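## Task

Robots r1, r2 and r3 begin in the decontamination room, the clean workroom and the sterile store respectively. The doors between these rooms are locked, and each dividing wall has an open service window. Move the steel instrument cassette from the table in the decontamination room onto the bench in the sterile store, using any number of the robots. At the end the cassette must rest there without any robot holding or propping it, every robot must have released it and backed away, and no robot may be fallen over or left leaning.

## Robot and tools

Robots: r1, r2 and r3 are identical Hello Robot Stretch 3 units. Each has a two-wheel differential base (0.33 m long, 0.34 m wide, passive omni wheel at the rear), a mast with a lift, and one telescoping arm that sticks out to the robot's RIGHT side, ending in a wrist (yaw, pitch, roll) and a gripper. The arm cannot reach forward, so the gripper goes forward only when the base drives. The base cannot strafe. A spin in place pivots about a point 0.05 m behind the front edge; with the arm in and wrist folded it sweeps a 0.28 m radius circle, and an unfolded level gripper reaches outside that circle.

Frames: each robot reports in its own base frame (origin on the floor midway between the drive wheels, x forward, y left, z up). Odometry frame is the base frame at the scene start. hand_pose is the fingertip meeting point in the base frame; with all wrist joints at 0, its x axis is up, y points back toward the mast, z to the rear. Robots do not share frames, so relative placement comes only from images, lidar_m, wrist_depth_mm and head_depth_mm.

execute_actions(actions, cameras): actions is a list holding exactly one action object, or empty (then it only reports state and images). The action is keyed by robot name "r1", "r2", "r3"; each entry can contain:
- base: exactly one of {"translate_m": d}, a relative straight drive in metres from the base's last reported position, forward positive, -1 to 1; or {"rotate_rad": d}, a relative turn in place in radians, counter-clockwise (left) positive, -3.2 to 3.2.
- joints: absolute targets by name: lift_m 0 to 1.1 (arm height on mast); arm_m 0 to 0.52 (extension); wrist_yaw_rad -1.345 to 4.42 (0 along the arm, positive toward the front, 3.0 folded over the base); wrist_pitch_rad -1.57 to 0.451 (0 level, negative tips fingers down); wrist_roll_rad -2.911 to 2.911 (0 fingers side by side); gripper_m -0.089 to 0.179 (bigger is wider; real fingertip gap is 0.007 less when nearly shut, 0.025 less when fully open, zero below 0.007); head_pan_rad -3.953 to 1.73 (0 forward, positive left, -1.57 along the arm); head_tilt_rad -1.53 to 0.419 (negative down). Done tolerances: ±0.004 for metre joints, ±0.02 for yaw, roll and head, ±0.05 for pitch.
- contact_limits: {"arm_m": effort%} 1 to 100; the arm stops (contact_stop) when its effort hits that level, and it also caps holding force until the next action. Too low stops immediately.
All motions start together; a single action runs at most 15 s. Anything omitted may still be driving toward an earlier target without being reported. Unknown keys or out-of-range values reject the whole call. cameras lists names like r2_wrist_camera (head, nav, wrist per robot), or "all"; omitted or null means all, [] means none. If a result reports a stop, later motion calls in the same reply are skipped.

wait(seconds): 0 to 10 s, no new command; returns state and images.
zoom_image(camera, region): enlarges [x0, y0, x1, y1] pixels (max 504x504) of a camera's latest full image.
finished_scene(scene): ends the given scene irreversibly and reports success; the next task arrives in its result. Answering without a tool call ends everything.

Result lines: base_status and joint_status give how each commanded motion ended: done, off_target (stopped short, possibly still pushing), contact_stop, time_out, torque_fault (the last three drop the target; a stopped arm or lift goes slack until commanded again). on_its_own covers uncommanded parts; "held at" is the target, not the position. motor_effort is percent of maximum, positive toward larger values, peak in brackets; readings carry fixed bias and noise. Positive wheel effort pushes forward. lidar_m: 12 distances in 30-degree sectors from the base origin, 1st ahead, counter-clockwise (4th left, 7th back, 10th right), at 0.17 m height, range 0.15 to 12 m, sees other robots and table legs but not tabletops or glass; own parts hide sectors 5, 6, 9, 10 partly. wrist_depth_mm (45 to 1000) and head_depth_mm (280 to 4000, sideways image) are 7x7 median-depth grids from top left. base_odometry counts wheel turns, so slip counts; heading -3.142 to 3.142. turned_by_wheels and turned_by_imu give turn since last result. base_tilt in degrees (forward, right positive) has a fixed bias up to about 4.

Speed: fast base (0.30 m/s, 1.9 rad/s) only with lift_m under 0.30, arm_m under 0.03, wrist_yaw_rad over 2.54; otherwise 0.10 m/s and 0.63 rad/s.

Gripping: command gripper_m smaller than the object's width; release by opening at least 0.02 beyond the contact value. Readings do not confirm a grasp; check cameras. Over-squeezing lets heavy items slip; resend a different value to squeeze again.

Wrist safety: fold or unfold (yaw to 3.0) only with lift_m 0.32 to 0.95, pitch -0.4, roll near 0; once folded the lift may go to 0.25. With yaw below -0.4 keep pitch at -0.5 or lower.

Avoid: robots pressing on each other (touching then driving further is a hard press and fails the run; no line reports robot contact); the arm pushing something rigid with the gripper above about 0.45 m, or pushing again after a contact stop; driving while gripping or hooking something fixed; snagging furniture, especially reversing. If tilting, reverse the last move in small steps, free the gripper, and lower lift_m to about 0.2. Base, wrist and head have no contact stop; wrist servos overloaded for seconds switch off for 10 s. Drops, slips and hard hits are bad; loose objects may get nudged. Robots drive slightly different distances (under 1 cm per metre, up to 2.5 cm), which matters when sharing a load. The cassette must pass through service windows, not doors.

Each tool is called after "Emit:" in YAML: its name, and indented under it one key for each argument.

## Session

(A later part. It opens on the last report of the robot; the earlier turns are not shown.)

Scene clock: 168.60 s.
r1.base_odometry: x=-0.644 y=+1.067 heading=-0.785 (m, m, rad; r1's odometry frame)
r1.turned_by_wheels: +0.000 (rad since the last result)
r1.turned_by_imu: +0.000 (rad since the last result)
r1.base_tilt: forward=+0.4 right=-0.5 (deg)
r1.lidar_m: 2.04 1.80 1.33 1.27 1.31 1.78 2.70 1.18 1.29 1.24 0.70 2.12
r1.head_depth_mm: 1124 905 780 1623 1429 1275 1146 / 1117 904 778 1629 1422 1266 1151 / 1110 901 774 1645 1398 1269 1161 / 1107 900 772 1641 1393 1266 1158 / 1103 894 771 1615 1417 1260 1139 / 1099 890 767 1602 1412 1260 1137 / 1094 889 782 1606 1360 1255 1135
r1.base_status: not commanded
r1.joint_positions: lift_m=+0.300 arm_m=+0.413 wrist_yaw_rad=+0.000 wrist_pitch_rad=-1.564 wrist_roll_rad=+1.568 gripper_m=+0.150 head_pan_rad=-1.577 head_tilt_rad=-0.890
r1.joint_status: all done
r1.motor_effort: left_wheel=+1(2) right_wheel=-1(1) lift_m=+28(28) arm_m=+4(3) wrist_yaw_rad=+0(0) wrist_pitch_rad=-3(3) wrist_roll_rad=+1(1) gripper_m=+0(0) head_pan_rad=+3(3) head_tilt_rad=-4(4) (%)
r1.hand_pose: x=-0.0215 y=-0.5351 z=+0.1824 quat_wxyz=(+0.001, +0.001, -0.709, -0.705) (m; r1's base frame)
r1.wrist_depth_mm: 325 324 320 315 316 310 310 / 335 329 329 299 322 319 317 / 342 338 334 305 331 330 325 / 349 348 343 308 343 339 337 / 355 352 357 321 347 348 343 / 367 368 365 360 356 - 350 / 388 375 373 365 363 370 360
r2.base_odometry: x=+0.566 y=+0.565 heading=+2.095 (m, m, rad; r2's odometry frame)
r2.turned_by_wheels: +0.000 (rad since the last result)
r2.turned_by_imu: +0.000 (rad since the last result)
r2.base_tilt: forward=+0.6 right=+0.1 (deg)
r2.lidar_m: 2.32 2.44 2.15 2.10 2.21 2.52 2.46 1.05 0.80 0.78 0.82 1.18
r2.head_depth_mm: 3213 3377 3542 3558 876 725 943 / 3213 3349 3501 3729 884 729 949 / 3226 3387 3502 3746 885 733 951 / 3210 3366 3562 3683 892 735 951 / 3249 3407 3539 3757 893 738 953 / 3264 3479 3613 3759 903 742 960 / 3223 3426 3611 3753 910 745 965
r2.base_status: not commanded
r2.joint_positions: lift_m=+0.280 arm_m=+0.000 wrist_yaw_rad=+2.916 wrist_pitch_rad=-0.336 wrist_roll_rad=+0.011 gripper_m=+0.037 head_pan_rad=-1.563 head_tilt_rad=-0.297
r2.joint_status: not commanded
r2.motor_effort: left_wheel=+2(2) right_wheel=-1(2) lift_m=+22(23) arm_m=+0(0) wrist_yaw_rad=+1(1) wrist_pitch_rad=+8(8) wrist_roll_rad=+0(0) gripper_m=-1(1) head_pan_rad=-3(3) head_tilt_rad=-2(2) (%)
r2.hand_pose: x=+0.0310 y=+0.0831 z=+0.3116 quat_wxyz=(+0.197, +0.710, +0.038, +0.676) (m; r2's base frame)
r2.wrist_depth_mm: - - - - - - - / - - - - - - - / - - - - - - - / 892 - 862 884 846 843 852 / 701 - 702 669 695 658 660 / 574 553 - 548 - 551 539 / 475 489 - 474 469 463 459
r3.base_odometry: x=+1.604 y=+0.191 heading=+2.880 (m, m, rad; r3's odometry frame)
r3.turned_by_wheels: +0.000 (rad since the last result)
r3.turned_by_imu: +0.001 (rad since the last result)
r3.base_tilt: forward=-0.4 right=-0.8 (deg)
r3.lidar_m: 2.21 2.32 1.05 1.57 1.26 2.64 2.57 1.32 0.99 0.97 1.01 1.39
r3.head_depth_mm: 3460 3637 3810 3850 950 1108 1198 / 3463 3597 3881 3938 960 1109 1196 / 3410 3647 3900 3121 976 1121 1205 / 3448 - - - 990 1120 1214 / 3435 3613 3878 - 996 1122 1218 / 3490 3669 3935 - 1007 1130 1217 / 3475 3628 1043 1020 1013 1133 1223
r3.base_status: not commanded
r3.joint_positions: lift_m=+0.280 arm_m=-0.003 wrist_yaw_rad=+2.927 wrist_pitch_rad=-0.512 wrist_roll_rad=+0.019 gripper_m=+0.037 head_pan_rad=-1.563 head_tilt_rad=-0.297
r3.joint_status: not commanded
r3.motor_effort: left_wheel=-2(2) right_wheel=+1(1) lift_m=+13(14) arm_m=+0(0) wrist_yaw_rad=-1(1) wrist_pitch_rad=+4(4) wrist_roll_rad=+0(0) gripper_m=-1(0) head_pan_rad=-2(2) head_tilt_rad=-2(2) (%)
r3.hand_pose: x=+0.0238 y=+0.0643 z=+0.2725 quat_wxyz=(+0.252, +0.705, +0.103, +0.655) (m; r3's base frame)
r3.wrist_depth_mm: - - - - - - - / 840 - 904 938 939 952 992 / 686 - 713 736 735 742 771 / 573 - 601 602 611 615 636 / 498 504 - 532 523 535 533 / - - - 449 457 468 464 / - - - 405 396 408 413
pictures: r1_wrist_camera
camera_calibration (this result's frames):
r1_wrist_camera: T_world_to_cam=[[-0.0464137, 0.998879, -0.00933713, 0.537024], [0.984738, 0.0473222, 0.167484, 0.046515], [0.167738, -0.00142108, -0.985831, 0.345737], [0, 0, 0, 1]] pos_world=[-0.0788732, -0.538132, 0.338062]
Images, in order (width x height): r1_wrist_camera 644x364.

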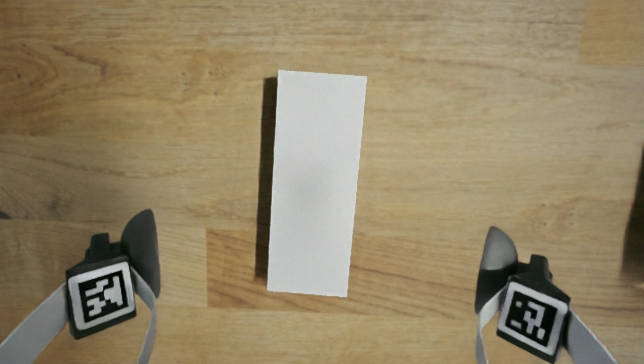

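Emit:
execute_actions:
  actions:
    - {"r1":{"joints":{"lift_m":0.14}}}
  cameras: []

Emit:
execute_actions:
  actions:
    - {"r1":{"joints":{"gripper_m":0.015}}}
  cameras: []

Emit:
execute_actions:
  actions:
    - {"r1":{"joints":{"lift_m":0.3}}}
  cameras: ["r1_wrist_camera"]

Scene clock: 174.80 s.
r1.base_odometry: x=-0.644 y=+1.067 heading=-0.785 (m, m, rad; r1's odometry frame)
r1.turned_by_wheels: +0.000 (rad since the last result)
r1.turned_by_imu: +0.000 (rad since the last result)
r1.base_tilt: forward=+0.3 right=-0.5 (deg)
r1.lidar_m: 2.04 1.81 1.33 1.27 1.31 1.79 2.70 1.18 1.29 1.24 0.70 2.13
r1.head_depth_mm: 1118 910 778 1625 1433 1271 1143 / 1117 903 776 1624 1418 1268 1147 / 1115 903 773 1617 1428 1273 1159 / 1108 896 773 1611 1444 1265 1161 / 1101 894 771 1610 1420 1265 1145 / 1097 892 769 1614 1413 1263 1136 / 1099 889 783 1606 1363 1260 1137
r1.base_status: not commanded
r1.joint_positions: lift_m=+0.140 arm_m=+0.413 wrist_yaw_rad=+0.000 wrist_pitch_rad=-1.564 wrist_roll_rad=+1.568 gripper_m=+0.150 head_pan_rad=-1.577 head_tilt_rad=-0.890
r1.joint_status: all done
r1.motor_effort: left_wheel=+1(1) right_wheel=-1(1) lift_m=+28(28) arm_m=+4(3) wrist_yaw_rad=+0(0) wrist_pitch_rad=-3(3) wrist_roll_rad=+1(1) gripper_m=+0(0) head_pan_rad=+3(3) head_tilt_rad=-3(4) (%)
r1.hand_pose: x=-0.0215 y=-0.5351 z=+0.0224 quat_wxyz=(+0.001, +0.001, -0.709, -0.705) (m; r1's base frame)
r1.wrist_depth_mm: 170 169 167 138 166 165 165 / 175 174 143 141 168 168 167 / 179 179 146 144 173 174 172 / 184 183 150 148 177 178 176 / 189 187 154 152 183 182 181 / 194 193 157 157 188 - 185 / 201 199 162 160 193 194 191
r2.base_odometry: x=+0.566 y=+0.565 heading=+2.095 (m, m, rad; r2's odometry frame)
r2.turned_by_wheels: +0.000 (rad since the last result)
r2.turned_by_imu: +0.000 (rad since the last result)
r2.base_tilt: forward=+1.0 right=+0.1 (deg)
r2.lidar_m: 2.32 2.45 2.15 2.10 2.22 2.51 2.46 1.05 0.80 0.78 0.82 1.18
r2.head_depth_mm: 3202 3328 3565 3458 877 726 942 / 3247 3362 3547 3740 881 726 942 / 3223 3363 3513 3741 884 733 950 / 3203 3425 3519 3812 894 736 956 / 3259 3365 3572 3732 899 739 959 / 3260 3439 3589 3722 909 740 958 / 3252 3390 3635 3796 909 747 964
r2.base_status: not commanded
r2.joint_positions: lift_m=+0.280 arm_m=+0.000 wrist_yaw_rad=+2.916 wrist_pitch_rad=-0.336 wrist_roll_rad=+0.011 gripper_m=+0.037 head_pan_rad=-1.563 head_tilt_rad=-0.297
r2.joint_status: not commanded
r2.motor_effort: left_wheel=+2(2) right_wheel=-2(2) lift_m=+22(23) arm_m=+0(0) wrist_yaw_rad=+1(0) wrist_pitch_rad=+8(8) wrist_roll_rad=+0(0) gripper_m=+0(0) head_pan_rad=-3(3) head_tilt_rad=-2(1) (%)
r2.hand_pose: x=+0.0310 y=+0.0831 z=+0.3116 quat_wxyz=(+0.197, +0.710, +0.038, +0.676) (m; r2's base frame)
r2.wrist_depth_mm: - - - - - - - / - - - - - - - / - - - - - - - / 887 - 873 869 871 861 864 / 677 - 708 675 689 674 676 / 562 544 - 541 - 544 540 / 475 493 - 479 458 458 461
r3.base_odometry: x=+1.604 y=+0.191 heading=+2.880 (m, m, rad; r3's odometry frame)
r3.turned_by_wheels: +0.000 (rad since the last result)
r3.turned_by_imu: +0.001 (rad since the last result)
r3.base_tilt: forward=-0.5 right=-0.8 (deg)
r3.lidar_m: 2.20 2.32 1.05 1.57 1.27 2.63 2.57 1.32 0.99 0.97 1.01 1.39
r3.head_depth_mm: 3368 3652 3854 3879 949 1107 1200 / 3491 3686 3872 - 966 1114 1204 / 3450 3617 3934 3062 971 1113 1213 / 3437 - 3960 - 983 1121 1212 / 3487 3709 3915 - 999 1122 1210 / 3424 3651 3920 - 1011 1131 1217 / 3429 3654 1043 1019 1022 1128 1229
r3.base_status: not commanded
r3.joint_positions: lift_m=+0.280 arm_m=-0.003 wrist_yaw_rad=+2.927 wrist_pitch_rad=-0.512 wrist_roll_rad=+0.019 gripper_m=+0.037 head_pan_rad=-1.563 head_tilt_rad=-0.297
r3.joint_status: not commanded
r3.motor_effort: left_wheel=-3(2) right_wheel=+1(2) lift_m=+14(14) arm_m=-1(1) wrist_yaw_rad=+0(0) wrist_pitch_rad=+4(4) wrist_roll_rad=+0(0) gripper_m=-1(1) head_pan_rad=-3(2) head_tilt_rad=-2(2) (%)
r3.hand_pose: x=+0.0238 y=+0.0643 z=+0.2725 quat_wxyz=(+0.252, +0.705, +0.103, +0.655) (m; r3's base frame)
r3.wrist_depth_mm: - - - - - - - / 829 - 889 921 921 936 965 / 689 - 712 736 752 767 779 / 583 - 607 603 611 623 628 / 495 501 - 532 527 531 541 / - - - 448 463 458 465 / - - - 397 403 415 412
pictures: none
No camera images: the call's "cameras" was empty. Leave "cameras" out to get every camera's image.

Scene clock: 176.63 s.
r1.base_odometry: x=-0.644 y=+1.067 heading=-0.785 (m, m, rad; r1's odometry frame)
r1.turned_by_wheels: +0.000 (rad since the last result)
r1.turned_by_imu: +0.000 (rad since the last result)
r1.base_tilt: forward=+0.4 right=-0.4 (deg)
r1.lidar_m: 2.04 1.81 1.32 1.27 1.31 1.77 2.70 1.18 1.30 1.24 0.70 2.13
r1.head_depth_mm: 1122 905 779 1620 1423 1269 1149 / 1118 903 777 1616 1428 1268 1147 / 1112 901 776 1615 1434 1267 1159 / 1110 898 770 1615 1440 1267 1160 / 1103 895 771 1615 1415 1260 1140 / 1097 892 766 1603 1417 1263 1141 / 1094 890 783 1600 1363 1260 1137
r1.base_status: not commanded
r1.joint_positions: lift_m=+0.140 arm_m=+0.413 wrist_yaw_rad=+0.000 wrist_pitch_rad=-1.562 wrist_roll_rad=+1.568 gripper_m=+0.017 head_pan_rad=-1.577 head_tilt_rad=-0.890
r1.joint_status: all done
r1.motor_effort: left_wheel=+1(2) right_wheel=-1(1) lift_m=+28(28) arm_m=+2(4) wrist_yaw_rad=-1(0) wrist_pitch_rad=-4(4) wrist_roll_rad=+1(1) gripper_m=-30(100) head_pan_rad=+3(3) head_tilt_rad=-4(4) (%)
r1.hand_pose: x=-0.0215 y=-0.5355 z=+0.0224 quat_wxyz=(+0.001, +0.001, -0.710, -0.704) (m; r1's base frame)
r1.wrist_depth_mm: 170 170 167 138 164 165 163 / 175 174 172 140 141 169 168 / 180 179 175 144 144 173 172 / 183 183 179 147 177 178 177 / 190 187 153 151 151 182 180 / 195 192 157 155 155 186 184 / 199 199 195 159 192 192 190
r2.base_odometry: x=+0.566 y=+0.565 heading=+2.095 (m, m, rad; r2's odometry frame)
r2.turned_by_wheels: +0.000 (rad since the last result)
r2.turned_by_imu: +0.000 (rad since the last result)
r2.base_tilt: forward=+1.0 right=+0.1 (deg)
r2.lidar_m: 2.31 2.45 2.15 2.10 2.22 2.51 2.46 1.04 0.80 0.78 0.82 1.18
r2.head_depth_mm: 3178 3344 3528 3497 877 725 941 / 3174 3380 3562 3691 882 731 949 / 3225 3402 3544 3680 887 733 948 / 3222 3427 3545 3753 890 735 951 / 3212 3384 3501 3740 897 738 955 / 3245 3395 3630 3787 905 743 959 / 3253 3442 3634 3769 908 748 963
r2.base_status: not commanded
r2.joint_positions: lift_m=+0.280 arm_m=+0.000 wrist_yaw_rad=+2.916 wrist_pitch_rad=-0.336 wrist_roll_rad=+0.011 gripper_m=+0.037 head_pan_rad=-1.563 head_tilt_rad=-0.297
r2.joint_status: not commanded
r2.motor_effort: left_wheel=+2(2) right_wheel=-2(2) lift_m=+21(23) arm_m=+0(0) wrist_yaw_rad=+1(1) wrist_pitch_rad=+8(8) wrist_roll_rad=+0(0) gripper_m=+0(0) head_pan_rad=-3(3) head_tilt_rad=-2(1) (%)
r2.hand_pose: x=+0.0310 y=+0.0831 z=+0.3116 quat_wxyz=(+0.197, +0.710, +0.038, +0.676) (m; r2's base frame)
r2.wrist_depth_mm: - - - - - - - / - - - - - - - / - - - - - - - / 874 - 877 881 865 858 841 / 703 - 711 673 680 665 645 / 564 563 - 531 - 537 548 / 471 486 - 479 461 464 462
r3.base_odometry: x=+1.604 y=+0.191 heading=+2.880 (m, m, rad; r3's odometry frame)
r3.turned_by_wheels: +0.000 (rad since the last result)
r3.turned_by_imu: +0.000 (rad since the last result)
r3.base_tilt: forward=-0.4 right=-0.9 (deg)
r3.lidar_m: 2.20 2.32 1.05 1.57 1.27 2.63 2.57 1.32 0.99 0.97 1.01 1.39
r3.head_depth_mm: 3390 3614 3893 3938 949 1115 1200 / 3423 3629 3952 3958 963 1111 1201 / 3480 3589 3986 3115 974 1112 1208 / 3473 - 3999 - 986 1115 1211 / 3496 3679 3939 - 996 1122 1215 / 3445 3671 3868 - 1004 1125 1221 / 3455 3658 1038 1019 1020 1123 1227
r3.base_status: not commanded
r3.joint_positions: lift_m=+0.280 arm_m=-0.003 wrist_yaw_rad=+2.927 wrist_pitch_rad=-0.512 wrist_roll_rad=+0.019 gripper_m=+0.037 head_pan_rad=-1.563 head_tilt_rad=-0.297
r3.joint_status: not commanded
r3.motor_effort: left_wheel=-3(1) right_wheel=+1(1) lift_m=+14(14) arm_m=+0(0) wrist_yaw_rad=+0(0) wrist_pitch_rad=+4(4) wrist_roll_rad=+0(0) gripper_m=+0(1) head_pan_rad=-2(2) head_tilt_rad=-2(2) (%)
r3.hand_pose: x=+0.0238 y=+0.0643 z=+0.2725 quat_wxyz=(+0.252, +0.705, +0.103, +0.655) (m; r3's base frame)
r3.wrist_depth_mm: - - - - - - - / 853 - 903 926 923 943 964 / 686 - 721 742 733 761 764 / 579 - 598 609 613 617 621 / 498 503 - 538 528 533 538 / - - - 441 464 458 466 / - - - 407 400 407 416
pictures: none
No camera images: the call's "cameras" was empty. Leave "cameras" out to get every camera's image.

Scene clock: 178.93 s.
r1.base_odometry: x=-0.644 y=+1.067 heading=-0.785 (m, m, rad; r1's odometry frame)
r1.turned_by_wheels: +0.000 (rad since the last result)
r1.turned_by_imu: +0.000 (rad since the last result)
r1.base_tilt: forward=+0.4 right=-0.5 (deg)
r1.lidar_m: 2.04 1.80 1.32 1.27 1.31 1.78 2.70 1.18 1.29 1.24 0.69 2.12
r1.head_depth_mm: 1119 906 776 1628 1429 1276 1146 / 1119 904 778 1622 1424 1267 1151 / 1111 897 774 1653 1393 1268 1158 / 1109 899 770 1641 1396 1268 1156 / 1104 896 769 1611 1422 1263 1139 / 1095 891 768 1605 1403 1264 1138 / 1093 888 783 1608 1364 1256 1136
r1.base_status: not commanded
r1.joint_positions: lift_m=+0.300 arm_m=+0.413 wrist_yaw_rad=+0.000 wrist_pitch_rad=-1.568 wrist_roll_rad=+1.568 gripper_m=+0.018 head_pan_rad=-1.577 head_tilt_rad=-0.890
r1.joint_status: all done
r1.motor_effort: left_wheel=+1(2) right_wheel=-1(1) lift_m=+34(39) arm_m=+3(3) wrist_yaw_rad=+0(1) wrist_pitch_rad=-1(7) wrist_roll_rad=+1(1) gripper_m=-1(30) head_pan_rad=+3(3) head_tilt_rad=-3(4) (%)
r1.hand_pose: x=-0.0215 y=-0.5341 z=+0.1823 quat_wxyz=(+0.001, +0.001, -0.708, -0.706) (m; r1's base frame)
r1.wrist_depth_mm: 325 323 319 316 317 313 311 / 327 329 326 319 321 320 320 / 338 340 336 305 334 329 328 / 343 346 343 309 342 336 334 / 362 354 355 322 346 346 346 / 367 366 361 325 360 358 352 / 378 375 369 376 368 370 362
r2.base_odometry: x=+0.566 y=+0.565 heading=+2.095 (m, m, rad; r2's odometry frame)
r2.turned_by_wheels: +0.000 (rad since the last result)
r2.turned_by_imu: +0.000 (rad since the last result)
r2.base_tilt: forward=+0.8 right=-0.1 (deg)
r2.lidar_m: 2.32 2.45 2.15 2.10 2.22 2.52 2.45 1.04 0.80 0.78 0.82 1.18
r2.head_depth_mm: 3179 3381 3483 3500 880 727 941 / 3166 3371 3551 3713 879 728 948 / 3267 3360 3500 3793 890 731 946 / 3222 3415 3568 3696 894 737 949 / 3211 3374 3526 3721 901 740 960 / 3221 3417 3602 3769 904 743 959 / 3254 3449 3616 3795 907 744 960
r2.base_status: not commanded
r2.joint_positions: lift_m=+0.280 arm_m=+0.000 wrist_yaw_rad=+2.916 wrist_pitch_rad=-0.336 wrist_roll_rad=+0.011 gripper_m=+0.037 head_pan_rad=-1.563 head_tilt_rad=-0.297
r2.joint_status: not commanded
r2.motor_effort: left_wheel=+0(1) right_wheel=-1(2) lift_m=+22(23) arm_m=+0(0) wrist_yaw_rad=+1(1) wrist_pitch_rad=+8(8) wrist_roll_rad=+0(1) gripper_m=-1(0) head_pan_rad=-3(3) head_tilt_rad=-2(2) (%)
r2.hand_pose: x=+0.0310 y=+0.0831 z=+0.3116 quat_wxyz=(+0.197, +0.710, +0.038, +0.676) (m; r2's base frame)
r2.wrist_depth_mm: - - - - - - - / - - - - - - - / - - - - - - - / 884 - 870 866 869 866 860 / 673 - 713 676 679 676 673 / 567 560 - 538 - 549 554 / 476 489 - 480 464 457 464
r3.base_odometry: x=+1.604 y=+0.191 heading=+2.880 (m, m, rad; r3's odometry frame)
r3.turned_by_wheels: +0.000 (rad since the last result)
r3.turned_by_imu: +0.000 (rad since the last result)
r3.base_tilt: forward=-0.4 right=-0.8 (deg)
r3.lidar_m: 2.21 2.32 1.05 1.57 1.27 2.63 2.57 1.32 0.99 0.96 1.02 1.39
r3.head_depth_mm: 3421 3634 3808 3972 953 1111 1200 / 3423 3614 3897 3995 963 1113 1204 / 3404 3588 3927 3095 974 1114 1205 / 3469 - 3929 - 986 1111 1214 / 3449 3666 3908 - 993 1123 1218 / 3416 3688 3914 - 1006 1121 1213 / 3502 3578 1033 1022 1014 1132 1232
r3.base_status: not commanded
r3.joint_positions: lift_m=+0.280 arm_m=-0.003 wrist_yaw_rad=+2.927 wrist_pitch_rad=-0.512 wrist_roll_rad=+0.019 gripper_m=+0.037 head_pan_rad=-1.563 head_tilt_rad=-0.297
r3.joint_status: not commanded
r3.motor_effort: left_wheel=-2(2) right_wheel=+1(1) lift_m=+13(14) arm_m=+0(0) wrist_yaw_rad=+0(0) wrist_pitch_rad=+4(4) wrist_roll_rad=+0(0) gripper_m=-1(1) head_pan_rad=-2(2) head_tilt_rad=-2(2) (%)
r3.hand_pose: x=+0.0238 y=+0.0643 z=+0.2725 quat_wxyz=(+0.252, +0.705, +0.103, +0.655) (m; r3's base frame)
r3.wrist_depth_mm: - - - - - - - / 855 - 897 939 946 942 983 / 687 - 717 728 746 750 766 / 594 - 593 600 617 628 628 / 497 501 - 529 534 529 537 / - - - 439 458 455 471 / - - - 401 404 410 409
pictures: r1_wrist_camera
camera_calibration (this result's frames):
r1_wrist_camera: T_world_to_cam=[[-0.0464358, 0.998906, -0.00547284, 0.535381], [0.984737, 0.0466957, 0.167666, 0.046131], [0.167738, 0.00239641, -0.985829, 0.34761], [0, 0, 0, 1]] pos_world=[-0.0788736, -0.537783, 0.337879]
Images, in order (width x height): r1_wrist_camera 644x364.

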